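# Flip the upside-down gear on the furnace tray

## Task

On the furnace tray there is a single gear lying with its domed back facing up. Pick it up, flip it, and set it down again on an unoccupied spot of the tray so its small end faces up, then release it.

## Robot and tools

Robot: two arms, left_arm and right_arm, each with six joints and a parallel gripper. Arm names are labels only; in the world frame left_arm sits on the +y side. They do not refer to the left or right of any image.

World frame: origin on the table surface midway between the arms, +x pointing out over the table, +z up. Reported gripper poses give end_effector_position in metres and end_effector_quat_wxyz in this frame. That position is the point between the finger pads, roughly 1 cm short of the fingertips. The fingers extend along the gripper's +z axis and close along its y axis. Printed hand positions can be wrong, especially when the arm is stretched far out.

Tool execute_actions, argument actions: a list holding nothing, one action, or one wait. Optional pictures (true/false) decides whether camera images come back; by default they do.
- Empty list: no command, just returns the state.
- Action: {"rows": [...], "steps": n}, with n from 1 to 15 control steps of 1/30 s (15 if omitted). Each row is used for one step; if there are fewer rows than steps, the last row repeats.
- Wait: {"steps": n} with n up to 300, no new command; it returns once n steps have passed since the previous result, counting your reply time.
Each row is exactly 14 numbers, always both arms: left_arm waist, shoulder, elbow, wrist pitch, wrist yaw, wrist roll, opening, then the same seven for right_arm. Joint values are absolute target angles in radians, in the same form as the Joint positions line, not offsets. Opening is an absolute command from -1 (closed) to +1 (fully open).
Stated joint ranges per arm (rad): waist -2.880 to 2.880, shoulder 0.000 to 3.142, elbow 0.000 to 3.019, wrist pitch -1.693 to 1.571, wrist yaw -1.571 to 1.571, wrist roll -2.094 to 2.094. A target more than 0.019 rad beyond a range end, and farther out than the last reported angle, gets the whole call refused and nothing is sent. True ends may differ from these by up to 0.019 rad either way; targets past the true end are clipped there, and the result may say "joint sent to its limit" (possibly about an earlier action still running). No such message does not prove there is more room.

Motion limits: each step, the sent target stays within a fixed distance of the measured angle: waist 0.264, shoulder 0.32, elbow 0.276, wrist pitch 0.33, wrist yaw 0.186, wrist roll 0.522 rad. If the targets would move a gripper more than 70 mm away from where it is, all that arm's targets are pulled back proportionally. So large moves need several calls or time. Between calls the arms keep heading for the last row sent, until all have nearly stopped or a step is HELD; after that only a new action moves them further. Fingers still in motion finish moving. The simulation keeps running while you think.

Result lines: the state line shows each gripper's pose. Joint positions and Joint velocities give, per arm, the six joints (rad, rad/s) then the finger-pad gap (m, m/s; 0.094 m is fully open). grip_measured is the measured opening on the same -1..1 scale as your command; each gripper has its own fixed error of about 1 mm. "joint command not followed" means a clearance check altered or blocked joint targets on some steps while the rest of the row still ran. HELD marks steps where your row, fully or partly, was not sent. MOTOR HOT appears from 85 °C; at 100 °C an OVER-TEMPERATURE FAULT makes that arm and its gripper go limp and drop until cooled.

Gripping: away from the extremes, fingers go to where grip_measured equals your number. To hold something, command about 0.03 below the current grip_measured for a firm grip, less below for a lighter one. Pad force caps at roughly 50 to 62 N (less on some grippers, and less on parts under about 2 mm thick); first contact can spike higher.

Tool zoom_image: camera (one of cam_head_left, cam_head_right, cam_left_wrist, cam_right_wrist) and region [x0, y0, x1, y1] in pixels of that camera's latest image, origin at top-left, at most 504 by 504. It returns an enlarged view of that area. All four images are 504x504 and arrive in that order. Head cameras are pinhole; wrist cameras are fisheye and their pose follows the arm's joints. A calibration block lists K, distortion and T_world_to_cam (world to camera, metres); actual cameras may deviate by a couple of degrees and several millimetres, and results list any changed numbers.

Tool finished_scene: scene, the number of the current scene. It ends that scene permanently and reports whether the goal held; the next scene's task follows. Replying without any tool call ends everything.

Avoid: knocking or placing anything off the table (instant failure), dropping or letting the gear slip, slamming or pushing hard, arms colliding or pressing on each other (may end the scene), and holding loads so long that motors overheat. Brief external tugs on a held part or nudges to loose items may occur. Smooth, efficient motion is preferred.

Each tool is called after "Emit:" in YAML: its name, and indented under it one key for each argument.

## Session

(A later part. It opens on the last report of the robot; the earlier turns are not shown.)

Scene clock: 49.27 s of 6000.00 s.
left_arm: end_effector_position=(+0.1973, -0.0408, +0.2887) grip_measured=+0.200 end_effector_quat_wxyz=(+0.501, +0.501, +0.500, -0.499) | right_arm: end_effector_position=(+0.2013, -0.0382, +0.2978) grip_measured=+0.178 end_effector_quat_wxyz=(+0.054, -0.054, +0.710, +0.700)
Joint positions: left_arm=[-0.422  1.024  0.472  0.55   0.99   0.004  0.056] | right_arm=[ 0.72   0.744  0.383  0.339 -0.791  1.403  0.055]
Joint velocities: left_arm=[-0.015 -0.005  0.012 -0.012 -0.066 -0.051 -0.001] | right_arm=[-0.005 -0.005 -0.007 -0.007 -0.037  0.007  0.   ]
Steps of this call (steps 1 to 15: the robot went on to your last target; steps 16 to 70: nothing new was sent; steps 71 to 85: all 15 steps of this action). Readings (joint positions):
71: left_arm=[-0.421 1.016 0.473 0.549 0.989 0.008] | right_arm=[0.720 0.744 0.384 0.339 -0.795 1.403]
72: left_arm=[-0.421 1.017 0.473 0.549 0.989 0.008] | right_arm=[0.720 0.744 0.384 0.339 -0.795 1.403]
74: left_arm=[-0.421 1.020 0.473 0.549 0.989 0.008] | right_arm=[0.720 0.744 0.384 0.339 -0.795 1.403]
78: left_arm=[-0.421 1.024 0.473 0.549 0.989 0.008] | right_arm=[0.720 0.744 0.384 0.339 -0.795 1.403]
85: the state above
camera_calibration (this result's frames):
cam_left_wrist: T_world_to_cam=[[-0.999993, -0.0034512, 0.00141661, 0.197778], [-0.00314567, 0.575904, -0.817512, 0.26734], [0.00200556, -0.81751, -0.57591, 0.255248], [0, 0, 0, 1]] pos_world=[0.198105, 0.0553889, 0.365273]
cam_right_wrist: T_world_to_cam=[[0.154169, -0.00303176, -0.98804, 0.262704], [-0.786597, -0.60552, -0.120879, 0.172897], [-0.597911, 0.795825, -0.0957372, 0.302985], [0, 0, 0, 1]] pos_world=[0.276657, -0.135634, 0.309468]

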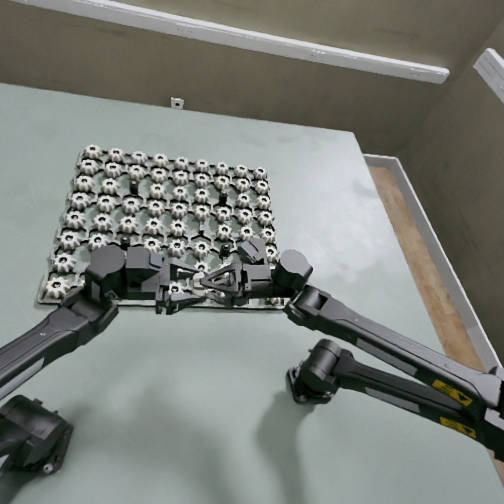

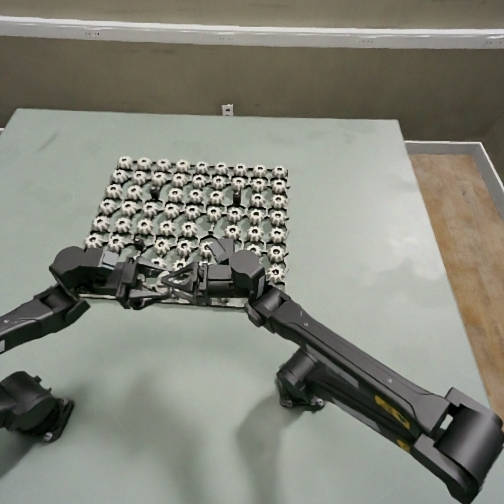

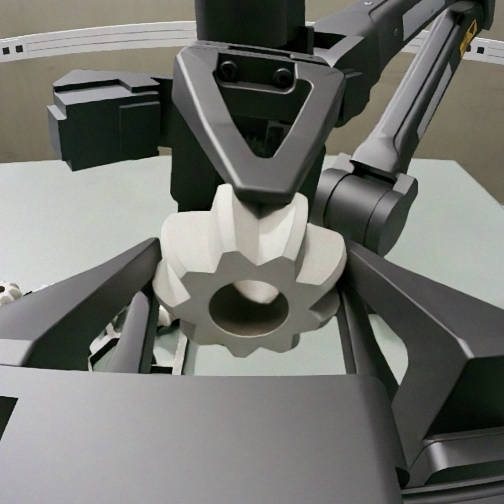

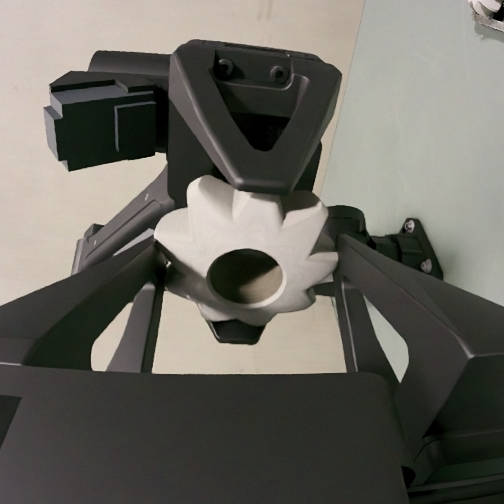

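Emit:
execute_actions:
  actions:
    - {"rows":[[-0.435,1.036,0.469,0.564,0.986,0,0.15,0.72,0.739,0.405,0.37,-0.795,1.41,0.2],[-0.435,1.036,0.469,0.564,0.986,0,0.15,0.72,0.739,0.405,0.37,-0.795,1.41,0.3],[-0.435,1.036,0.469,0.564,0.986,0,0.15,0.72,0.739,0.405,0.37,-0.795,1.41,0.45],[-0.435,1.036,0.469,0.564,0.986,0,0.15,0.72,0.739,0.405,0.37,-0.795,1.41,0.6],[-0.435,1.036,0.469,0.564,0.986,0,0.15,0.72,0.739,0.405,0.37,-0.795,1.41,0.7],[-0.435,1.036,0.469,0.564,0.986,0,0.15,0.72,0.739,0.405,0.37,-0.795,1.41,0.7],[-0.435,1.036,0.469,0.564,0.986,0,0.15,0.7,0.72,0.4,0.35,-0.81,1.41,0.7],[-0.435,1.036,0.469,0.564,0.986,0,0.15,0.66,0.695,0.39,0.33,-0.84,1.41,0.7],[-0.435,1.036,0.469,0.564,0.986,0,0.15,0.62,0.67,0.38,0.31,-0.88,1.41,0.7],[-0.435,1.036,0.469,0.564,0.986,0,0.15,0.58,0.645,0.37,0.29,-0.92,1.41,0.7],[-0.435,1.036,0.469,0.564,0.986,0,0.15,0.54,0.62,0.36,0.27,-0.96,1.41,0.7],[-0.435,1.036,0.469,0.564,0.986,0,0.15,0.5,0.595,0.35,0.26,-1.0,1.41,0.7],[-0.435,1.036,0.469,0.564,0.986,0,0.15,0.46,0.57,0.345,0.25,-1.04,1.41,0.7],[-0.435,1.036,0.469,0.564,0.986,0,0.15,0.42,0.545,0.34,0.24,-1.08,1.41,0.7],[-0.435,1.036,0.469,0.564,0.986,0,0.15,0.38,0.52,0.335,0.23,-1.1,1.41,0.7]],"steps":15}

Scene clock: 51.60 s of 6000.00 s.
left_arm: end_effector_position=(+0.1958, -0.0398, +0.2775) grip_measured=+0.200 end_effector_quat_wxyz=(+0.492, +0.499, +0.509, -0.500) | right_arm: end_effector_position=(+0.2044, -0.1022, +0.3094) grip_measured=+0.698 end_effector_quat_wxyz=(+0.063, -0.071, +0.699, +0.709)
Joint positions: left_arm=[-0.423  1.033  0.456  0.55   0.988  0.004  0.056] | right_arm=[ 0.452  0.574  0.342  0.257 -1.075  1.403  0.08 ]
Joint velocities: left_arm=[-0.005  0.005 -0.032 -0.007  0.022  0.007 -0.   ] | right_arm=[-1.265 -0.904 -0.183 -0.31  -0.667 -0.037  0.   ]
Steps of this call (steps 1 to 15: the robot went on to your last target; steps 16 to 55: nothing new was sent; steps 56 to 70: all 15 steps of this action). Readings (joint positions):
56: left_arm=[-0.422 1.024 0.472 0.550 0.990 0.004] | right_arm=[0.720 0.744 0.383 0.339 -0.791 1.403]
57: left_arm=[-0.422 1.024 0.472 0.550 0.989 0.004] | right_arm=[0.720 0.744 0.383 0.340 -0.792 1.403]
59: left_arm=[-0.422 1.025 0.468 0.550 0.988 0.004] | right_arm=[0.720 0.744 0.383 0.347 -0.792 1.403]
63: left_arm=[-0.422 1.030 0.460 0.550 0.988 0.004] | right_arm=[0.711 0.742 0.382 0.346 -0.817 1.403]
70: the state above
camera_calibration (this result's frames):
cam_left_wrist: T_world_to_cam=[[-0.999731, -0.0043843, 0.0227883, 0.190244], [-0.0210205, 0.587134, -0.809217, 0.25934], [-0.00983197, -0.809478, -0.587068, 0.255372], [0, 0, 0, 1]] pos_world=[0.198155, 0.0552849, 0.355448]
cam_right_wrist: T_world_to_cam=[[0.19054, 0.0265609, -0.98132, 0.266937], [-0.772151, -0.613232, -0.166524, 0.148351], [-0.6062, 0.789456, -0.0963364, 0.358058], [0, 0, 0, 1]] pos_world=[0.280741, -0.198788, 0.321149]

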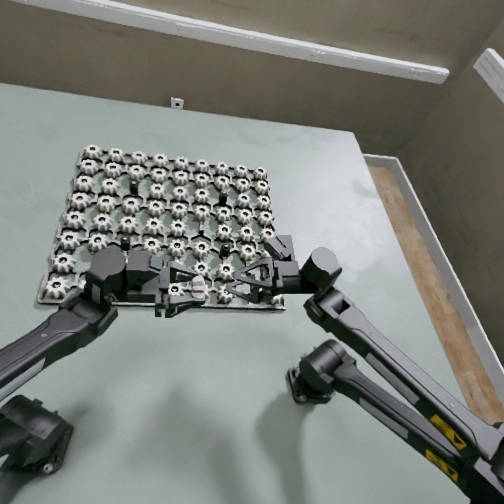

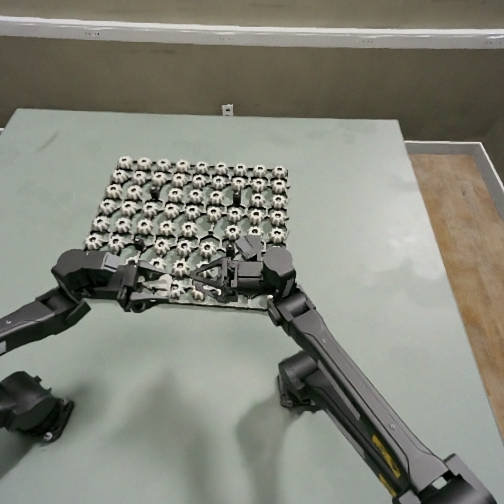

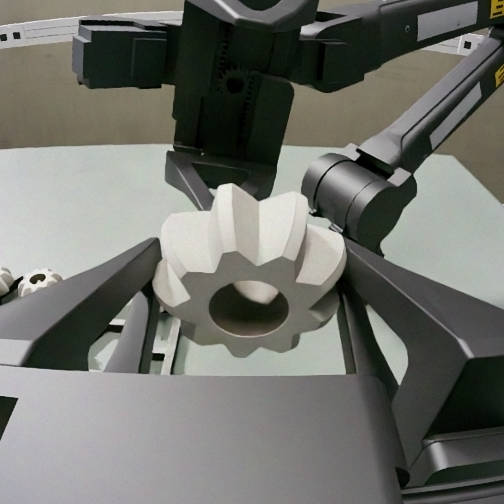

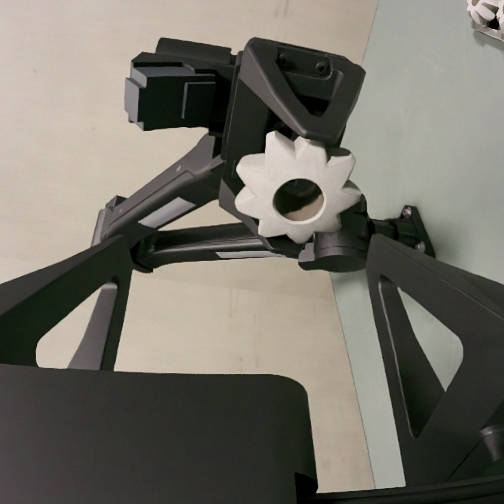

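Emit:
execute_actions:
  actions:
    - {"rows":[[-0.43,1.036,0.52,0.54,0.97,0.01,0.15,0.36,0.52,0.335,0.23,-1.1,1.41,0.7],[-0.427,1.04,0.55,0.51,0.95,0.02,0.15,0.34,0.52,0.335,0.23,-1.1,1.41,0.7],[-0.424,1.05,0.58,0.47,0.92,0.03,0.15,0.32,0.52,0.335,0.23,-1.1,1.41,0.7],[-0.421,1.06,0.61,0.42,0.89,0.04,0.15,0.3,0.52,0.335,0.23,-1.1,1.41,0.7],[-0.418,1.075,0.64,0.36,0.85,0.05,0.15,0.28,0.52,0.335,0.23,-1.1,1.41,0.7],[-0.415,1.09,0.67,0.3,0.81,0.06,0.15,0.26,0.52,0.335,0.23,-1.1,1.41,0.7],[-0.412,1.105,0.7,0.24,0.77,0.07,0.15,0.24,0.52,0.335,0.23,-1.1,1.41,0.7],[-0.409,1.12,0.73,0.17,0.73,0.08,0.15,0.22,0.52,0.335,0.23,-1.1,1.41,0.7],[-0.406,1.14,0.76,0.1,0.69,0.09,0.15,0.2,0.52,0.335,0.23,-1.1,1.41,0.7],[-0.403,1.16,0.79,0.03,0.65,0.1,0.15,0.2,0.52,0.335,0.23,-1.1,1.41,0.7],[-0.4,1.18,0.82,-0.04,0.61,0.11,0.15,0.2,0.52,0.335,0.23,-1.1,1.41,0.7],[-0.396,1.2,0.85,-0.11,0.57,0.12,0.15,0.2,0.52,0.335,0.23,-1.1,1.41,0.7],[-0.392,1.22,0.88,-0.18,0.53,0.13,0.15,0.2,0.52,0.335,0.23,-1.1,1.41,0.7],[-0.388,1.24,0.91,-0.25,0.49,0.14,0.15,0.2,0.52,0.335,0.23,-1.1,1.41,0.7],[-0.384,1.26,0.94,-0.32,0.45,0.15,0.15,0.2,0.52,0.335,0.23,-1.1,1.41,0.7]],"steps":15}
  pictures: false

Emit:
execute_actions:
  actions:
    - {"rows":[[-0.38,1.28,0.96,-0.39,0.41,0.16,0.15,0.2,0.52,0.335,0.23,-1.1,1.41,0.7],[-0.376,1.3,0.98,-0.46,0.37,0.17,0.15,0.2,0.52,0.335,0.23,-1.1,1.41,0.7],[-0.372,1.32,1.0,-0.53,0.33,0.18,0.15,0.2,0.52,0.335,0.23,-1.1,1.41,0.7],[-0.368,1.34,1.02,-0.6,0.29,0.19,0.15,0.2,0.52,0.335,0.23,-1.1,1.41,0.7],[-0.364,1.36,1.04,-0.67,0.25,0.2,0.15,0.2,0.52,0.335,0.23,-1.1,1.41,0.7],[-0.36,1.38,1.06,-0.74,0.21,0.21,0.15,0.2,0.52,0.335,0.23,-1.1,1.41,0.7],[-0.356,1.4,1.08,-0.81,0.17,0.22,0.15,0.2,0.52,0.335,0.23,-1.1,1.41,0.7],[-0.352,1.42,1.1,-0.88,0.13,0.23,0.15,0.2,0.52,0.335,0.23,-1.1,1.41,0.7],[-0.348,1.44,1.115,-0.94,0.1,0.24,0.15,0.2,0.52,0.335,0.23,-1.1,1.41,0.7],[-0.344,1.46,1.13,-1.0,0.07,0.25,0.15,0.2,0.52,0.335,0.23,-1.1,1.41,0.7],[-0.341,1.475,1.14,-1.05,0.05,0.26,0.15,0.2,0.52,0.335,0.23,-1.1,1.41,0.7],[-0.339,1.49,1.147,-1.09,0.03,0.27,0.15,0.2,0.52,0.335,0.23,-1.1,1.41,0.7],[-0.337,1.5,1.153,-1.12,0.015,0.28,0.15,0.2,0.52,0.335,0.23,-1.1,1.41,0.7],[-0.335,1.51,1.157,-1.14,0.005,0.29,0.15,0.2,0.52,0.335,0.23,-1.1,1.41,0.7],[-0.334,1.518,1.16,-1.153,-0.003,0.3,0.15,0.2,0.52,0.335,0.23,-1.1,1.41,0.7]],"steps":15}
  pictures: false

Emit:
execute_actions:
  actions:
    - {"steps":12}

Scene clock: 55.30 s of 6000.00 s.
left_arm: end_effector_position=(+0.3367, -0.0492, +0.2370) grip_measured=+0.200 end_effector_quat_wxyz=(+0.399, +0.388, +0.770, -0.312) | right_arm: end_effector_position=(+0.2495, -0.1528, +0.3150) grip_measured=+0.698 end_effector_quat_wxyz=(+0.153, -0.001, +0.698, +0.699)
Joint positions: left_arm=[-0.411  1.221  0.823 -0.184  0.483  0.1    0.056] | right_arm=[ 0.199  0.514  0.332  0.237 -1.099  1.403  0.08 ]
Joint velocities: left_arm=[ 0.112  0.581  0.852 -2.024 -1.077  0.315 -0.   ] | right_arm=[-0.005  0.005 -0.007 -0.032 -0.051 -0.007 -0.   ]
Steps of this call (steps 1 to 30: the robot went on to your last target; steps 31 to 90: nothing new was sent; then 0.20 s passed at rest; steps 91 to 105: all 15 steps of this action). Readings (joint positions):
91: left_arm=[-0.423 1.033 0.456 0.548 0.982 0.004] | right_arm=[0.372 0.514 0.332 0.237 -1.097 1.403]
92: left_arm=[-0.423 1.033 0.457 0.538 0.969 0.005] | right_arm=[0.369 0.514 0.332 0.237 -1.098 1.403]
94: left_arm=[-0.423 1.038 0.474 0.485 0.920 0.012] | right_arm=[0.347 0.514 0.332 0.237 -1.099 1.403]
98: left_arm=[-0.423 1.086 0.582 0.282 0.766 0.038] | right_arm=[0.263 0.514 0.332 0.237 -1.099 1.403]
105: the state above

Scene clock: 55.80 s of 6000.00 s.
left_arm: end_effector_position=(+0.3276, +0.0814, +0.1041) grip_measured=+0.200 end_effector_quat_wxyz=(+0.014, +0.368, +0.930, -0.005) | right_arm: end_effector_position=(+0.2495, -0.1528, +0.3150) grip_measured=+0.698 end_effector_quat_wxyz=(+0.153, -0.001, +0.698, +0.699)
Joint positions: left_arm=[-0.348  1.511  1.071 -1.101  0.006  0.247  0.056] | right_arm=[ 0.199  0.514  0.332  0.237 -1.099  1.403  0.08 ]
Joint velocities: left_arm=[ 0.054  0.317  0.12  -0.745 -0.227  0.286 -0.   ] | right_arm=[-0.005  0.005 -0.002 -0.012  0.037 -0.007  0.   ]
Steps of this call (steps 1 to 15: all 15 steps of this action). Readings (joint positions):
1: left_arm=[-0.407 1.241 0.851 -0.254 0.443 0.110] | right_arm=[0.199 0.514 0.332 0.237 -1.099 1.403]
2: left_arm=[-0.402 1.261 0.877 -0.323 0.402 0.119] | right_arm=[0.199 0.514 0.332 0.237 -1.099 1.403]
4: left_arm=[-0.393 1.302 0.920 -0.462 0.322 0.139] | right_arm=[0.199 0.514 0.332 0.237 -1.099 1.403]
8: left_arm=[-0.375 1.385 0.991 -0.742 0.163 0.178] | right_arm=[0.199 0.514 0.332 0.237 -1.099 1.403]
15: the state above

Scene clock: 56.20 s of 6000.00 s.
left_arm: end_effector_position=(+0.3262, +0.0850, +0.1045) grip_measured=+0.200 end_effector_quat_wxyz=(-0.006, +0.385, +0.923, +0.001) | right_arm: end_effector_position=(+0.2495, -0.1528, +0.3150) grip_measured=+0.698 end_effector_quat_wxyz=(+0.153, -0.001, +0.698, +0.699)
Joint positions: left_arm=[-0.345  1.528  1.092 -1.146 -0.001  0.287  0.056] | right_arm=[ 0.199  0.514  0.332  0.237 -1.099  1.403  0.08 ]
Joint velocities: left_arm=[-0.005 -0.005  0.002  0.002  0.022  0.007 -0.   ] | right_arm=[ 0.005 -0.005 -0.012 -0.002  0.022  0.007  0.   ]
Steps of this call (steps 1 to 12: the robot went on to your last target). Readings (joint positions):
1: left_arm=[-0.347 1.519 1.074 -1.120 0.001 0.256] | right_arm=[0.199 0.514 0.332 0.237 -1.099 1.403]
2: left_arm=[-0.346 1.525 1.075 -1.132 -0.000 0.263] | right_arm=[0.199 0.514 0.332 0.237 -1.099 1.403]
4: left_arm=[-0.345 1.528 1.075 -1.142 -0.001 0.273] | right_arm=[0.199 0.514 0.332 0.237 -1.099 1.403]
8: left_arm=[-0.345 1.528 1.084 -1.146 -0.001 0.283] | right_arm=[0.199 0.514 0.332 0.237 -1.099 1.403]
12: the state above
camera_calibration (this result's frames):
cam_left_wrist: T_world_to_cam=[[-0.707502, -0.706711, 0.000148429, 0.291895], [-0.573476, 0.574241, 0.584271, 0.0844957], [-0.412996, 0.413288, -0.811559, 0.307142], [0, 0, 0, 1]] pos_world=[0.381821, 0.0308267, 0.199852]
cam_right_wrist: T_world_to_cam=[[0.220282, -0.0103794, -0.975381, 0.250284], [-0.88569, -0.421089, -0.195545, 0.219997], [-0.408693, 0.90696, -0.101951, 0.396321], [0, 0, 0, 1]] pos_world=[0.30169, -0.264211, 0.327547]

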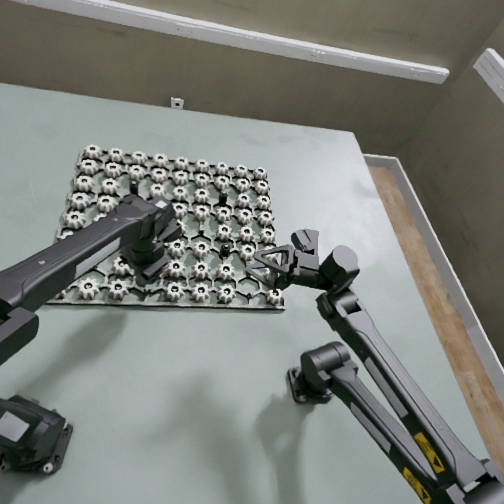

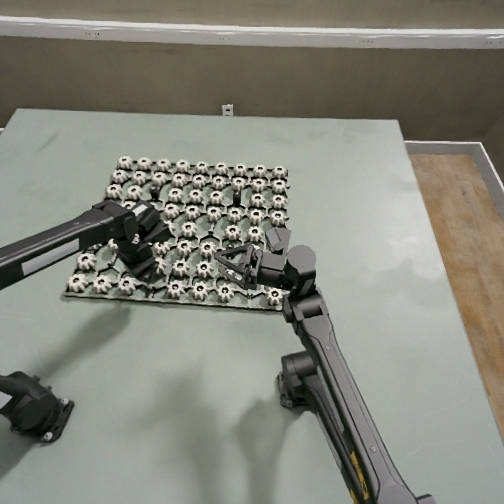

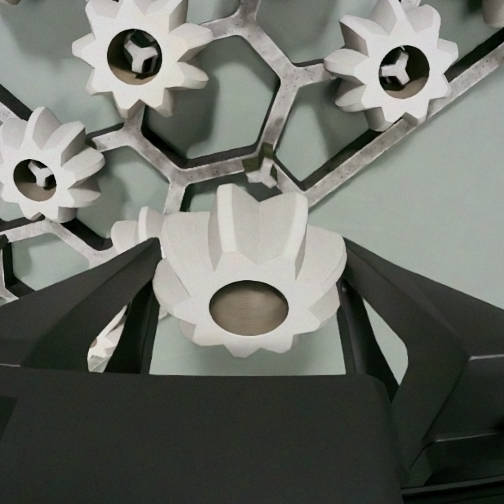

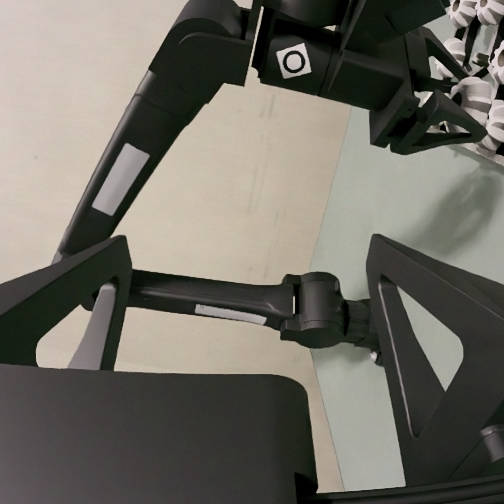

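Emit:
execute_actions:
  actions:
    - {"rows":[[-0.35,1.525,1.1,-1.13,0,0.3,0.15,0.2,0.52,0.335,0.23,-1.1,1.41,0.7],[-0.355,1.53,1.092,-1.117,0,0.3,0.15,0.2,0.52,0.335,0.23,-1.1,1.41,0.7],[-0.36,1.535,1.084,-1.104,0,0.3,0.15,0.2,0.52,0.335,0.23,-1.1,1.41,0.7],[-0.364,1.54,1.076,-1.091,0,0.3,0.15,0.2,0.52,0.335,0.23,-1.1,1.41,0.7],[-0.367,1.545,1.068,-1.078,0,0.3,0.15,0.2,0.52,0.335,0.23,-1.1,1.41,0.7],[-0.369,1.55,1.06,-1.065,0,0.3,0.15,0.2,0.52,0.335,0.23,-1.1,1.41,0.7],[-0.369,1.555,1.052,-1.05,0,0.3,0.15,0.2,0.52,0.335,0.23,-1.1,1.41,0.7],[-0.369,1.56,1.044,-1.035,0,0.3,0.15,0.2,0.52,0.335,0.23,-1.1,1.41,0.7],[-0.369,1.565,1.036,-1.02,0,0.3,0.15,0.2,0.52,0.335,0.23,-1.1,1.41,0.7],[-0.369,1.57,1.028,-1.005,0,0.3,0.15,0.2,0.52,0.335,0.23,-1.1,1.41,0.7],[-0.369,1.575,1.02,-0.988,0,0.3,0.15,0.2,0.52,0.335,0.23,-1.1,1.41,0.7]],"steps":15}
  pictures: false

Emit:
execute_actions:
  actions:
    - {"steps":10}

Scene clock: 64.60 s of 6000.00 s.
left_arm: end_effector_position=(+0.3212, +0.0836, +0.0556) grip_measured=+0.200 end_effector_quat_wxyz=(-0.002, +0.390, +0.921, +0.001) | right_arm: end_effector_position=(+0.2495, -0.1528, +0.3150) grip_measured=+0.698 end_effector_quat_wxyz=(+0.153, -0.001, +0.698, +0.699)
Joint positions: left_arm=[-0.354  1.58   1.007 -1.002 -0.001  0.29   0.056] | right_arm=[ 0.199  0.514  0.332  0.237 -1.099  1.403  0.08 ]
Joint velocities: left_arm=[ 0.005  0.103 -0.076  0.032  0.007 -0.037 -0.   ] | right_arm=[-0.015  0.015 -0.012  0.002 -0.037 -0.007  0.001]
Steps of this call (steps 1 to 30: the robot went on to your last target; steps 31 to 90: nothing new was sent; then 4.90 s passed at rest; steps 91 to 105: all 15 steps of this action). Readings (joint positions):
91: left_arm=[-0.345 1.528 1.092 -1.145 -0.001 0.290] | right_arm=[0.199 0.514 0.332 0.237 -1.099 1.403]
92: left_arm=[-0.345 1.528 1.091 -1.141 -0.001 0.290] | right_arm=[0.199 0.514 0.332 0.237 -1.099 1.403]
94: left_arm=[-0.346 1.528 1.084 -1.121 -0.001 0.290] | right_arm=[0.199 0.514 0.332 0.237 -1.099 1.403]
98: left_arm=[-0.349 1.537 1.055 -1.071 -0.001 0.290] | right_arm=[0.199 0.514 0.332 0.237 -1.099 1.403]
105: the state above

Scene clock: 64.93 s of 6000.00 s.
left_arm: end_effector_position=(+0.3212, +0.0836, +0.0534) grip_measured=+0.200 end_effector_quat_wxyz=(-0.002, +0.390, +0.921, +0.001) | right_arm: end_effector_position=(+0.2495, -0.1528, +0.3150) grip_measured=+0.698 end_effector_quat_wxyz=(+0.153, -0.001, +0.698, +0.699)
Joint positions: left_arm=[-0.354  1.584  1.005 -0.997 -0.001  0.29   0.056] | right_arm=[ 0.199  0.514  0.332  0.237 -1.099  1.403  0.08 ]
Joint velocities: left_arm=[-0.005  0.005  0.002 -0.012 -0.037  0.022  0.   ] | right_arm=[ 0.005  0.005  0.002  0.007 -0.051  0.007 -0.001]
Steps of this call (steps 1 to 10: the robot went on to your last target). Readings (joint positions):
1: left_arm=[-0.354 1.583 1.005 -1.001 -0.001 0.290] | right_arm=[0.199 0.514 0.332 0.237 -1.099 1.403]
2: left_arm=[-0.354 1.584 1.005 -1.001 -0.001 0.290] | right_arm=[0.199 0.514 0.332 0.237 -1.099 1.403]
4: left_arm=[-0.354 1.584 1.005 -0.999 -0.001 0.290] | right_arm=[0.199 0.514 0.332 0.237 -1.099 1.403]
8: left_arm=[-0.354 1.584 1.005 -0.997 -0.001 0.290] | right_arm=[0.199 0.514 0.332 0.237 -1.099 1.403]
10: the state above
camera_calibration (this result's frames):
cam_left_wrist: T_world_to_cam=[[-0.715539, -0.698571, -0.00164804, 0.289371], [-0.570146, 0.582629, 0.579203, 0.110727], [-0.403654, 0.415382, -0.815182, 0.261197], [0, 0, 0, 1]] pos_world=[0.37562, 0.0291364, 0.149266]
cam_right_wrist: T_world_to_cam=[[0.220282, -0.0103794, -0.975381, 0.250284], [-0.88569, -0.421089, -0.195545, 0.219997], [-0.408693, 0.90696, -0.101951, 0.396321], [0, 0, 0, 1]] pos_world=[0.30169, -0.264211, 0.327547]

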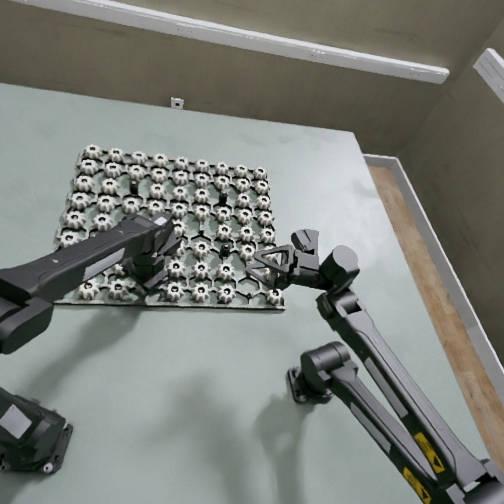

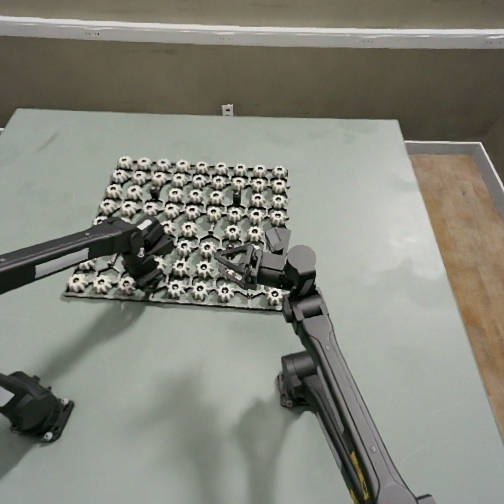

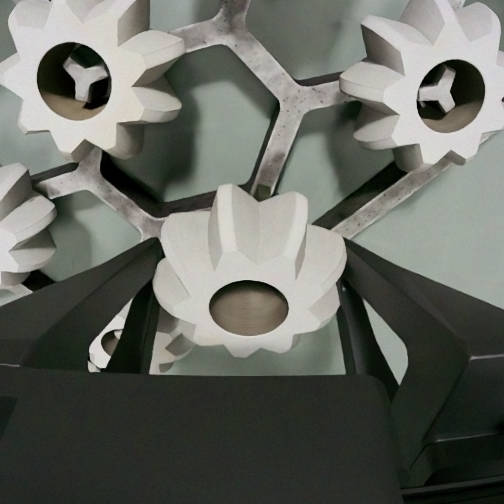

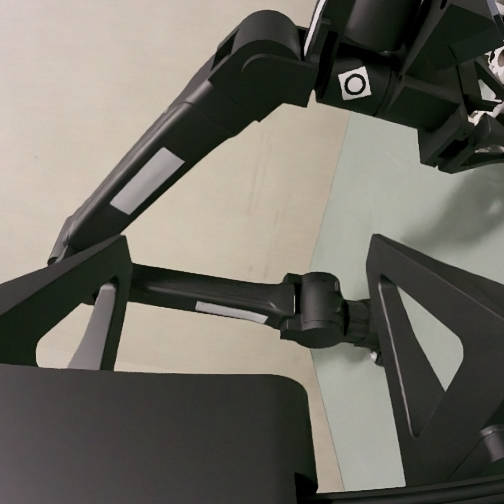

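Emit:
execute_actions:
  actions:
    - {"rows":[[-0.377,1.577,1.02,-0.984,0,0.3,0.15,0.2,0.52,0.335,0.23,-1.1,1.41,0.7],[-0.377,1.579,1.018,-0.98,0,0.3,0.15,0.2,0.52,0.335,0.23,-1.1,1.41,0.7],[-0.377,1.582,1.016,-0.976,0,0.3,0.15,0.2,0.52,0.335,0.23,-1.1,1.41,0.7],[-0.377,1.585,1.014,-0.972,0,0.3,0.15,0.2,0.52,0.335,0.23,-1.1,1.41,0.7],[-0.377,1.588,1.012,-0.968,0,0.3,0.15,0.2,0.52,0.335,0.23,-1.1,1.41,0.7],[-0.377,1.59,1.01,-0.964,0,0.3,0.15,0.2,0.52,0.335,0.23,-1.1,1.41,0.7],[-0.377,1.592,1.008,-0.96,0,0.3,0.15,0.2,0.52,0.335,0.23,-1.1,1.41,0.7],[-0.377,1.594,1.006,-0.956,0,0.3,0.15,0.2,0.52,0.335,0.23,-1.1,1.41,0.7],[-0.377,1.596,1.004,-0.952,0,0.3,0.15,0.2,0.52,0.335,0.23,-1.1,1.41,0.7],[-0.377,1.598,1.002,-0.948,0,0.3,0.15,0.2,0.52,0.335,0.23,-1.1,1.41,0.7]],"steps":15}
  pictures: false

Emit:
execute_actions:
  actions:
    - {"steps":8}

Scene clock: 67.60 s of 6000.00 s.
left_arm: end_effector_position=(+0.3230, +0.0788, +0.0464) grip_measured=+0.200 end_effector_quat_wxyz=(+0.007, +0.394, +0.919, -0.000) | right_arm: end_effector_position=(+0.2495, -0.1528, +0.3150) grip_measured=+0.698 end_effector_quat_wxyz=(+0.153, -0.001, +0.698, +0.699)
Joint positions: left_arm=[-0.362  1.593  0.994 -0.958 -0.001  0.29   0.056] | right_arm=[ 0.199  0.514  0.332  0.237 -1.099  1.403  0.08 ]
Joint velocities: left_arm=[-0.005  0.034 -0.037 -0.012  0.066  0.007  0.   ] | right_arm=[ 0.005 -0.005 -0.012  0.007  0.022 -0.051 -0.001]
Steps of this call (steps 1 to 15: the robot went on to your last target; steps 16 to 65: nothing new was sent; steps 66 to 80: all 15 steps of this action). Readings (joint positions):
66: left_arm=[-0.354 1.584 1.005 -0.996 -0.001 0.290] | right_arm=[0.199 0.514 0.332 0.237 -1.099 1.403]
67: left_arm=[-0.355 1.584 1.005 -0.995 -0.001 0.290] | right_arm=[0.199 0.514 0.332 0.237 -1.099 1.403]
69: left_arm=[-0.358 1.584 1.005 -0.988 -0.001 0.290] | right_arm=[0.199 0.514 0.332 0.237 -1.099 1.403]
73: left_arm=[-0.362 1.585 1.004 -0.973 -0.001 0.290] | right_arm=[0.199 0.514 0.332 0.237 -1.099 1.403]
80: the state above

Scene clock: 67.87 s of 6000.00 s.
left_arm: end_effector_position=(+0.3224, +0.0791, +0.0452) grip_measured=+0.200 end_effector_quat_wxyz=(+0.005, +0.394, +0.919, -0.000) | right_arm: end_effector_position=(+0.2495, -0.1528, +0.3150) grip_measured=+0.698 end_effector_quat_wxyz=(+0.153, -0.001, +0.698, +0.699)
Joint positions: left_arm=[-0.362  1.595  0.993 -0.957 -0.001  0.29   0.056] | right_arm=[ 0.199  0.514  0.332  0.237 -1.099  1.403  0.08 ]
Joint velocities: left_arm=[ 0.005 -0.005 -0.007 -0.012  0.007 -0.037  0.   ] | right_arm=[-0.005 -0.015 -0.002  0.017  0.007 -0.037 -0.001]
Steps of this call (steps 1 to 8: the robot went on to your last target). Readings (joint positions):
1: left_arm=[-0.362 1.594 0.994 -0.958 -0.001 0.290] | right_arm=[0.199 0.514 0.332 0.237 -1.099 1.403]
2: left_arm=[-0.362 1.595 0.993 -0.958 -0.001 0.290] | right_arm=[0.199 0.514 0.332 0.237 -1.099 1.403]
4: left_arm=[-0.362 1.595 0.993 -0.958 -0.001 0.290] | right_arm=[0.199 0.514 0.332 0.237 -1.099 1.403]
8: the state above
camera_calibration (this result's frames):
cam_left_wrist: T_world_to_cam=[[-0.721058, -0.692847, -0.00616057, 0.288614], [-0.573427, 0.591738, 0.566593, 0.119741], [-0.388917, 0.412079, -0.823975, 0.252768], [0, 0, 0, 1]] pos_world=[0.375077, 0.0249496, 0.142208]
cam_right_wrist: T_world_to_cam=[[0.220282, -0.0103794, -0.975381, 0.250284], [-0.88569, -0.421089, -0.195545, 0.219997], [-0.408693, 0.90696, -0.101951, 0.396321], [0, 0, 0, 1]] pos_world=[0.30169, -0.264211, 0.327547]

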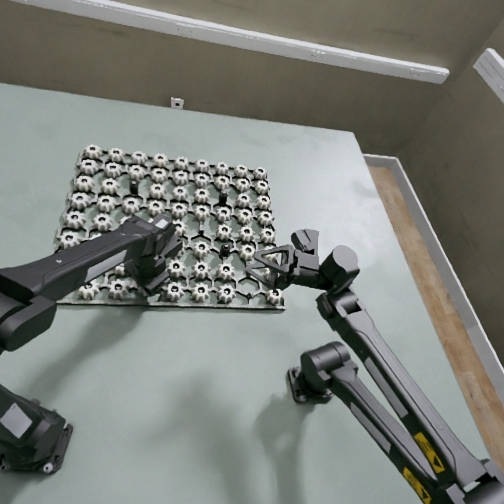

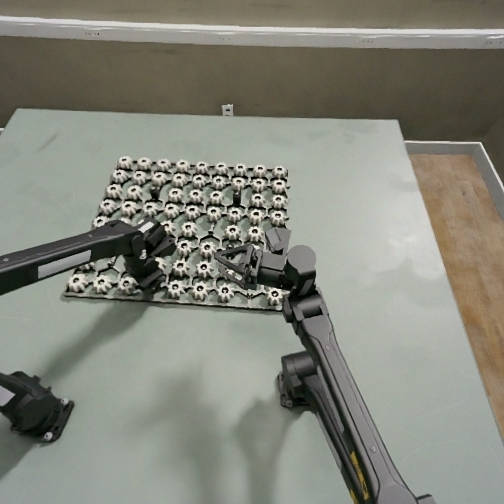

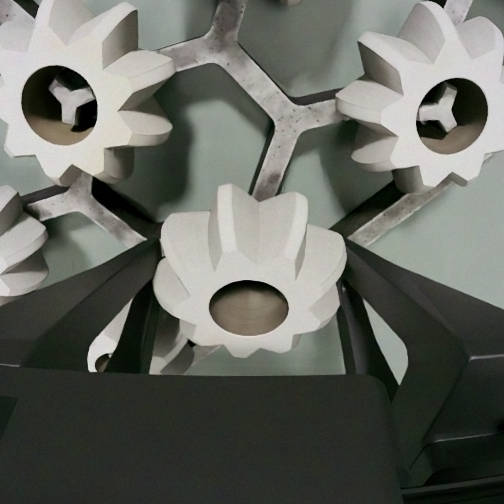

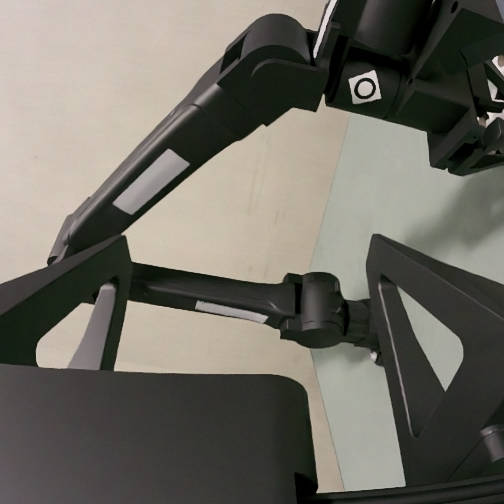

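Emit:
execute_actions:
  actions:
    - {"rows":[[-0.377,1.6,0.998,-0.948,0,0.3,0.15,0.2,0.52,0.335,0.23,-1.1,1.41,0.7],[-0.377,1.602,0.996,-0.948,0,0.3,0.15,0.2,0.52,0.335,0.23,-1.1,1.41,0.7],[-0.377,1.604,0.994,-0.948,0,0.3,0.15,0.2,0.52,0.335,0.23,-1.1,1.41,0.7],[-0.377,1.606,0.993,-0.948,0,0.3,0.15,0.2,0.52,0.335,0.23,-1.1,1.41,0.7],[-0.377,1.608,0.992,-0.948,0,0.3,0.15,0.2,0.52,0.335,0.23,-1.1,1.41,0.7],[-0.377,1.61,0.991,-0.948,0,0.3,0.15,0.2,0.52,0.335,0.23,-1.1,1.41,0.7],[-0.377,1.612,0.99,-0.948,0,0.3,0.15,0.2,0.52,0.335,0.23,-1.1,1.41,0.7],[-0.377,1.614,0.989,-0.945,0,0.3,0.15,0.2,0.52,0.335,0.23,-1.1,1.41,0.7],[-0.377,1.616,0.988,-0.941,0,0.3,0.15,0.2,0.52,0.335,0.23,-1.1,1.41,0.7],[-0.377,1.618,0.987,-0.937,0,0.3,0.15,0.2,0.52,0.335,0.23,-1.1,1.41,0.7],[-0.377,1.62,0.986,-0.933,0,0.3,0.15,0.2,0.52,0.335,0.23,-1.1,1.41,0.7],[-0.377,1.621,0.985,-0.929,0,0.3,0.15,0.2,0.52,0.335,0.23,-1.1,1.41,0.7],[-0.377,1.621,0.985,-0.925,0,0.3,0.15,0.2,0.52,0.335,0.23,-1.1,1.41,0.7],[-0.377,1.621,0.985,-0.921,0,0.3,0.15,0.2,0.52,0.335,0.23,-1.1,1.41,0.7],[-0.377,1.621,0.985,-0.918,0,0.3,0.15,0.2,0.52,0.335,0.23,-1.1,1.41,0.7]],"steps":15}
  pictures: false

Emit:
execute_actions:
  actions:
    - {"steps":8}

Scene clock: 69.80 s of 6000.00 s.
left_arm: end_effector_position=(+0.3189, +0.0811, +0.0311) grip_measured=+0.200 end_effector_quat_wxyz=(-0.003, +0.394, +0.919, +0.001) | right_arm: end_effector_position=(+0.2495, -0.1528, +0.3150) grip_measured=+0.698 end_effector_quat_wxyz=(+0.153, -0.001, +0.698, +0.699)
Joint positions: left_arm=[-0.362  1.619  0.977 -0.935 -0.001  0.29   0.056] | right_arm=[ 0.199  0.514  0.332  0.237 -1.099  1.403  0.08 ]
Joint velocities: left_arm=[ 0.005  0.024 -0.032  0.115 -0.081 -0.051  0.   ] | right_arm=[-0.005 -0.024  0.017  0.002 -0.022  0.007  0.   ]
Steps of this call (steps 1 to 15: the robot went on to your last target; steps 16 to 43: nothing new was sent; steps 44 to 58: all 15 steps of this action). Readings (joint positions):
44: left_arm=[-0.362 1.595 0.993 -0.957 -0.001 0.290] | right_arm=[0.199 0.514 0.332 0.237 -1.099 1.403]
45: left_arm=[-0.362 1.595 0.993 -0.957 -0.001 0.290] | right_arm=[0.199 0.514 0.332 0.237 -1.099 1.403]
47: left_arm=[-0.362 1.596 0.992 -0.957 -0.001 0.290] | right_arm=[0.199 0.514 0.332 0.237 -1.099 1.403]
51: left_arm=[-0.362 1.601 0.986 -0.956 -0.001 0.290] | right_arm=[0.199 0.514 0.332 0.237 -1.099 1.403]
58: the state above

Scene clock: 70.07 s of 6000.00 s.
left_arm: end_effector_position=(+0.3202, +0.0804, +0.0305) grip_measured=+0.200 end_effector_quat_wxyz=(+0.000, +0.394, +0.919, +0.000) | right_arm: end_effector_position=(+0.2495, -0.1528, +0.3150) grip_measured=+0.698 end_effector_quat_wxyz=(+0.153, -0.001, +0.698, +0.699)
Joint positions: left_arm=[-0.362  1.62   0.976 -0.927 -0.001  0.29   0.056] | right_arm=[ 0.199  0.514  0.332  0.237 -1.099  1.403  0.08 ]
Joint velocities: left_arm=[ 0.005 -0.024  0.012 -0.007 -0.066 -0.037 -0.   ] | right_arm=[-0.015 -0.005 -0.012 -0.002  0.037 -0.007 -0.001]
Steps of this call (steps 1 to 8: the robot went on to your last target). Readings (joint positions):
1: left_arm=[-0.362 1.619 0.976 -0.932 -0.001 0.290] | right_arm=[0.199 0.514 0.332 0.237 -1.099 1.403]
2: left_arm=[-0.362 1.620 0.976 -0.930 -0.001 0.290] | right_arm=[0.199 0.514 0.332 0.237 -1.099 1.403]
4: left_arm=[-0.362 1.620 0.976 -0.928 -0.001 0.290] | right_arm=[0.199 0.514 0.332 0.237 -1.099 1.403]
8: the state above
camera_calibration (this result's frames):
cam_left_wrist: T_world_to_cam=[[-0.721101, -0.692822, -0.00315232, 0.287728], [-0.568136, 0.588709, 0.575016, 0.124335], [-0.396528, 0.416436, -0.818136, 0.241208], [0, 0, 0, 1]] pos_world=[0.373767, 0.0256994, 0.126753]
cam_right_wrist: T_world_to_cam=[[0.220282, -0.0103794, -0.975381, 0.250284], [-0.88569, -0.421089, -0.195545, 0.219997], [-0.408693, 0.90696, -0.101951, 0.396321], [0, 0, 0, 1]] pos_world=[0.30169, -0.264211, 0.327547]

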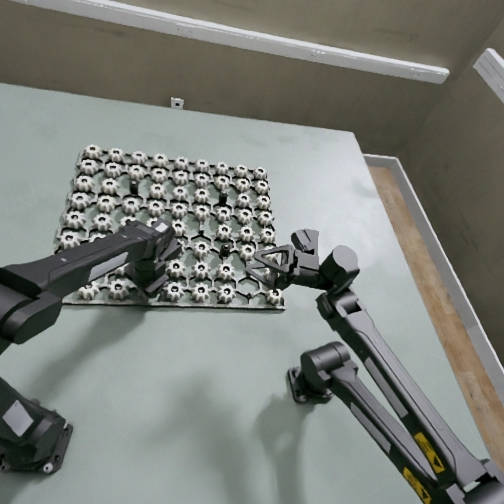

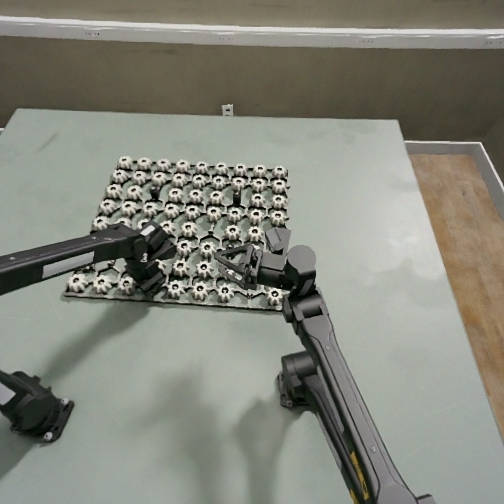

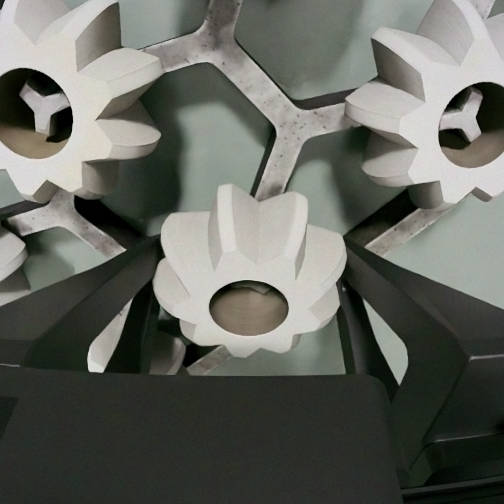

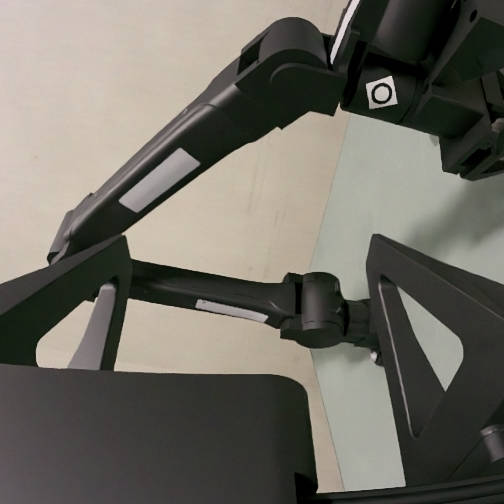

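Pin is entering the bore. A little lower.

Emit:
execute_actions:
  actions:
    - {"rows":[[-0.377,1.625,0.983,-0.918,0,0.3,0.15,0.2,0.52,0.335,0.23,-1.1,1.41,0.7],[-0.377,1.628,0.982,-0.918,0,0.3,0.15,0.2,0.52,0.335,0.23,-1.1,1.41,0.7],[-0.377,1.631,0.981,-0.918,0,0.3,0.15,0.2,0.52,0.335,0.23,-1.1,1.41,0.7],[-0.377,1.634,0.98,-0.916,0,0.3,0.15,0.2,0.52,0.335,0.23,-1.1,1.41,0.7],[-0.377,1.637,0.98,-0.914,0,0.3,0.15,0.2,0.52,0.335,0.23,-1.1,1.41,0.7],[-0.377,1.637,0.98,-0.911,0,0.3,0.15,0.2,0.52,0.335,0.23,-1.1,1.41,0.7],[-0.377,1.637,0.98,-0.908,0,0.3,0.15,0.2,0.52,0.335,0.23,-1.1,1.41,0.7]],"steps":15}

Scene clock: 71.30 s of 6000.00 s.
left_arm: end_effector_position=(+0.3197, +0.0807, +0.0239) grip_measured=+0.200 end_effector_quat_wxyz=(-0.003, +0.394, +0.919, +0.001) | right_arm: end_effector_position=(+0.2495, -0.1528, +0.3150) grip_measured=+0.698 end_effector_quat_wxyz=(+0.153, -0.001, +0.698, +0.699)
Joint positions: left_arm=[-0.362  1.634  0.973 -0.917 -0.001  0.29   0.056] | right_arm=[ 0.199  0.514  0.332  0.237 -1.099  1.403  0.08 ]
Joint velocities: left_arm=[-0.005 -0.005  0.012 -0.012  0.007 -0.095 -0.001] | right_arm=[ 0.005 -0.015  0.002  0.002 -0.022 -0.022  0.   ]
Steps of this call (steps 1 to 15: the robot went on to your last target; steps 16 to 22: nothing new was sent; steps 23 to 37: all 15 steps of this action). Readings (joint positions):
23: left_arm=[-0.362 1.620 0.976 -0.927 -0.001 0.290] | right_arm=[0.199 0.514 0.332 0.237 -1.099 1.403]
24: left_arm=[-0.362 1.620 0.976 -0.927 -0.001 0.290] | right_arm=[0.199 0.514 0.332 0.237 -1.099 1.403]
26: left_arm=[-0.362 1.621 0.976 -0.927 -0.001 0.290] | right_arm=[0.199 0.514 0.332 0.237 -1.099 1.403]
30: left_arm=[-0.362 1.629 0.975 -0.921 -0.001 0.290] | right_arm=[0.199 0.514 0.332 0.237 -1.099 1.403]
37: the state above
camera_calibration (this result's frames):
cam_left_wrist: T_world_to_cam=[[-0.721379, -0.69254, -0.00110815, 0.287565], [-0.564276, 0.586845, 0.580694, 0.126454], [-0.401503, 0.419526, -0.814121, 0.236761], [0, 0, 0, 1]] pos_world=[0.373858, 0.0256145, 0.11964]
cam_right_wrist: T_world_to_cam=[[0.220282, -0.0103794, -0.975381, 0.250284], [-0.88569, -0.421089, -0.195545, 0.219997], [-0.408693, 0.90696, -0.101951, 0.396321], [0, 0, 0, 1]] pos_world=[0.30169, -0.264211, 0.327547]

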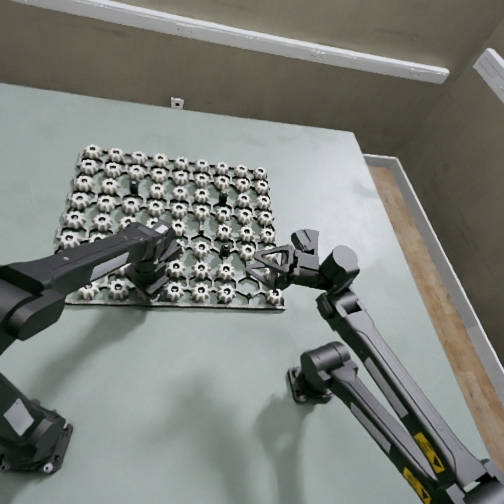

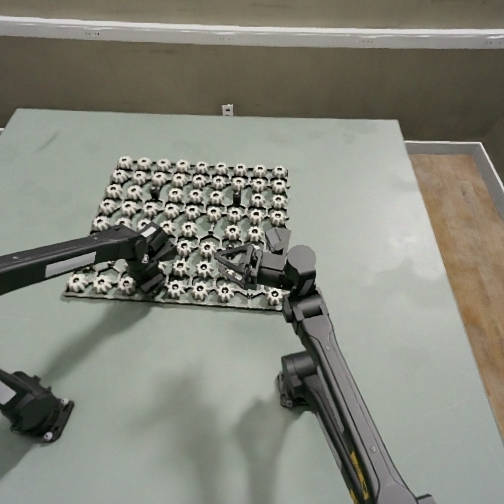

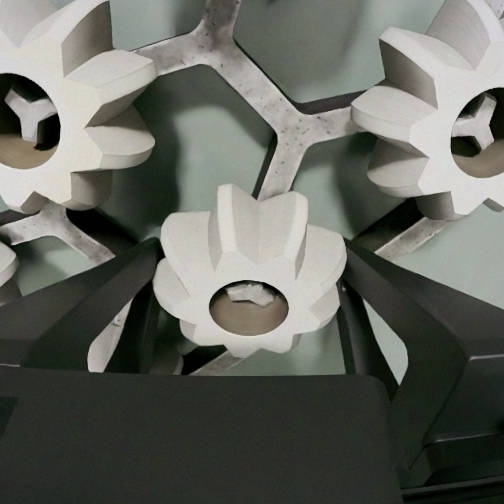

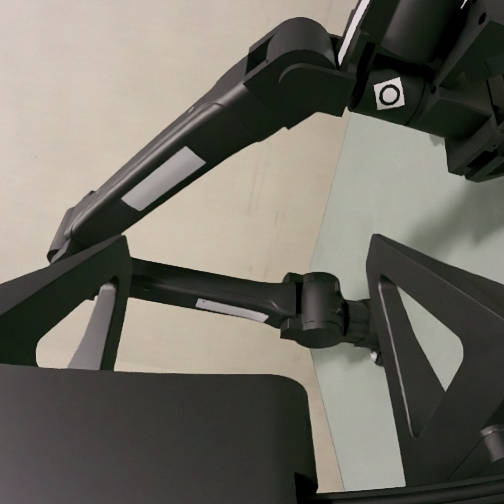

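Emit:
execute_actions:
  actions:
    - {"rows":[[-0.37,1.634,0.98,-0.915,0,0.3,0.22,0.2,0.52,0.335,0.23,-1.1,1.41,0.7],[-0.37,1.634,0.98,-0.915,0,0.3,0.28,0.2,0.52,0.335,0.23,-1.1,1.41,0.7],[-0.37,1.63,0.98,-0.915,0,0.3,0.34,0.2,0.52,0.335,0.23,-1.1,1.41,0.7],[-0.37,1.625,0.98,-0.915,0,0.3,0.4,0.2,0.52,0.335,0.23,-1.1,1.41,0.7],[-0.37,1.615,0.98,-0.915,0,0.3,0.4,0.2,0.52,0.335,0.23,-1.1,1.41,0.7],[-0.37,1.6,0.98,-0.92,0,0.3,0.4,0.2,0.52,0.335,0.23,-1.1,1.41,0.7],[-0.37,1.585,0.98,-0.925,0,0.3,0.4,0.2,0.52,0.335,0.23,-1.1,1.41,0.7],[-0.37,1.57,0.98,-0.93,0,0.3,0.4,0.2,0.52,0.335,0.23,-1.1,1.41,0.7],[-0.37,1.55,0.98,-0.936,0,0.3,0.4,0.2,0.52,0.335,0.23,-1.1,1.41,0.7],[-0.37,1.53,0.98,-0.942,0,0.3,0.4,0.2,0.52,0.335,0.23,-1.1,1.41,0.7],[-0.37,1.51,0.98,-0.95,0,0.3,0.4,0.2,0.52,0.335,0.23,-1.1,1.41,0.7],[-0.37,1.49,0.98,-0.96,0,0.3,0.4,0.2,0.52,0.335,0.23,-1.1,1.41,0.7],[-0.37,1.46,0.98,-0.97,0,0.3,0.4,0.2,0.52,0.335,0.23,-1.1,1.41,0.7],[-0.37,1.43,0.98,-0.98,0,0.3,0.4,0.2,0.52,0.335,0.23,-1.1,1.41,0.7],[-0.37,1.4,0.98,-0.99,0,0.3,0.4,0.2,0.52,0.335,0.23,-1.1,1.41,0.7]],"steps":15}
  pictures: false

Emit:
execute_actions:
  actions:
    - {"steps":8}

Scene clock: 73.50 s of 6000.00 s.
left_arm: end_effector_position=(+0.3194, +0.0809, +0.0777) grip_measured=+0.398 end_effector_quat_wxyz=(+0.042, +0.394, +0.918, -0.005) | right_arm: end_effector_position=(+0.2495, -0.1528, +0.3150) grip_measured=+0.698 end_effector_quat_wxyz=(+0.153, -0.001, +0.698, +0.699)
Joint positions: left_arm=[-0.362  1.495  0.973 -0.964 -0.001  0.29   0.066] | right_arm=[ 0.199  0.514  0.332  0.237 -1.099  1.403  0.08 ]
Joint velocities: left_arm=[ 0.005 -0.913 -0.007 -0.271 -0.007  0.007  0.   ] | right_arm=[-0.015 -0.015  0.007 -0.027  0.007  0.007 -0.   ]
Steps of this call (steps 1 to 15: the robot went on to your last target; steps 16 to 51: nothing new was sent; steps 52 to 66: all 15 steps of this action). Readings (joint positions):
52: left_arm=[-0.362 1.634 0.973 -0.917 -0.001 0.290] | right_arm=[0.199 0.514 0.332 0.237 -1.099 1.403]
53: left_arm=[-0.362 1.634 0.973 -0.917 -0.001 0.290] | right_arm=[0.199 0.514 0.332 0.237 -1.099 1.403]
55: left_arm=[-0.362 1.634 0.973 -0.917 -0.001 0.290] | right_arm=[0.199 0.514 0.332 0.237 -1.099 1.403]
59: left_arm=[-0.362 1.628 0.973 -0.918 -0.001 0.290] | right_arm=[0.199 0.514 0.332 0.237 -1.099 1.403]
66: the state above

Scene clock: 73.77 s of 6000.00 s.
left_arm: end_effector_position=(+0.3186, +0.0813, +0.1220) grip_measured=+0.398 end_effector_quat_wxyz=(+0.090, +0.392, +0.915, -0.010) | right_arm: end_effector_position=(+0.2495, -0.1528, +0.3150) grip_measured=+0.698 end_effector_quat_wxyz=(+0.153, -0.001, +0.698, +0.699)
Joint positions: left_arm=[-0.362  1.38   0.973 -0.982 -0.001  0.29   0.066] | right_arm=[ 0.199  0.514  0.332  0.237 -1.099  1.403  0.08 ]
Joint velocities: left_arm=[-0.024  0.044 -0.007 -0.061  0.037  0.007 -0.001] | right_arm=[-0.015 -0.005  0.017 -0.002 -0.095 -0.051 -0.001]
Steps of this call (steps 1 to 8: the robot went on to your last target). Readings (joint positions):
1: left_arm=[-0.362 1.465 0.973 -0.972 -0.001 0.290] | right_arm=[0.199 0.514 0.332 0.237 -1.099 1.403]
2: left_arm=[-0.362 1.436 0.973 -0.976 -0.001 0.290] | right_arm=[0.199 0.514 0.332 0.237 -1.099 1.403]
4: left_arm=[-0.362 1.394 0.973 -0.980 -0.001 0.290] | right_arm=[0.199 0.514 0.332 0.237 -1.099 1.403]
8: the state above
camera_calibration (this result's frames):
cam_left_wrist: T_world_to_cam=[[-0.716865, -0.695123, -0.0539246, 0.292511], [-0.646684, 0.634015, 0.424057, 0.10996], [-0.260583, 0.338864, -0.904029, 0.288519], [0, 0, 0, 1]] pos_world=[0.355983, 0.0358461, 0.229974]
cam_right_wrist: T_world_to_cam=[[0.220282, -0.0103794, -0.975381, 0.250284], [-0.88569, -0.421089, -0.195545, 0.219997], [-0.408693, 0.90696, -0.101951, 0.396321], [0, 0, 0, 1]] pos_world=[0.30169, -0.264211, 0.327547]

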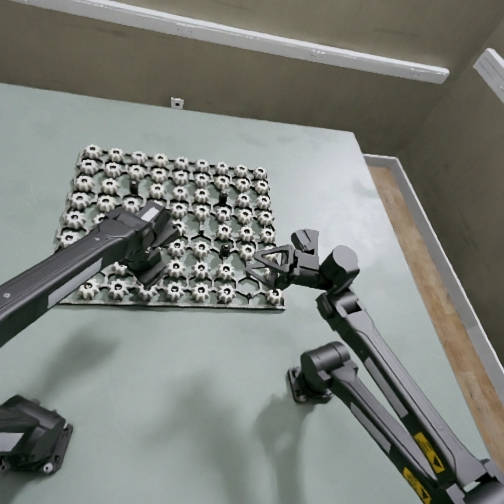

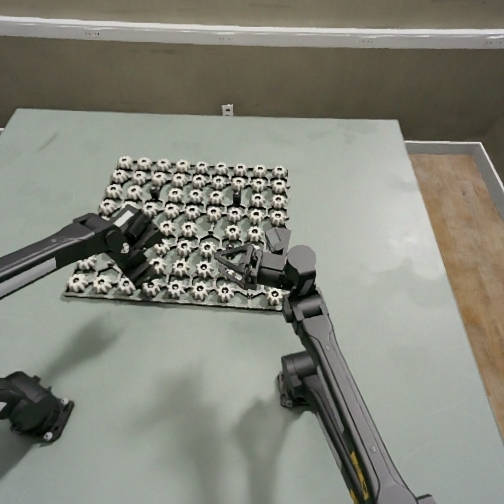

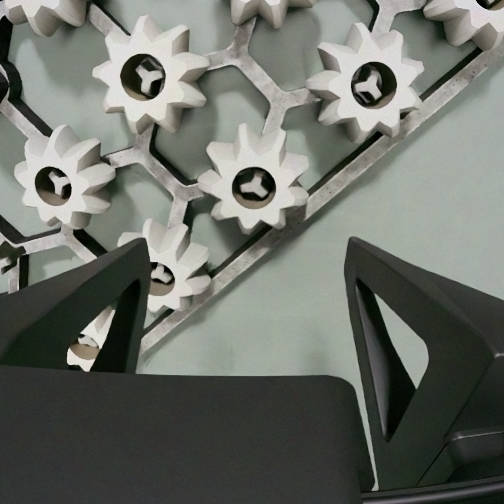

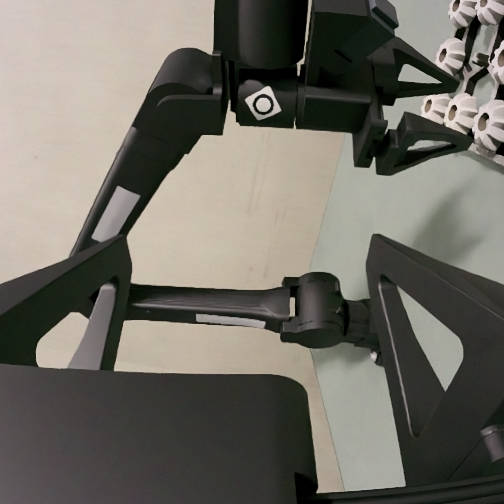

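Emit:
finished_scene:
  scene: 1

The scene is finished: the task was done.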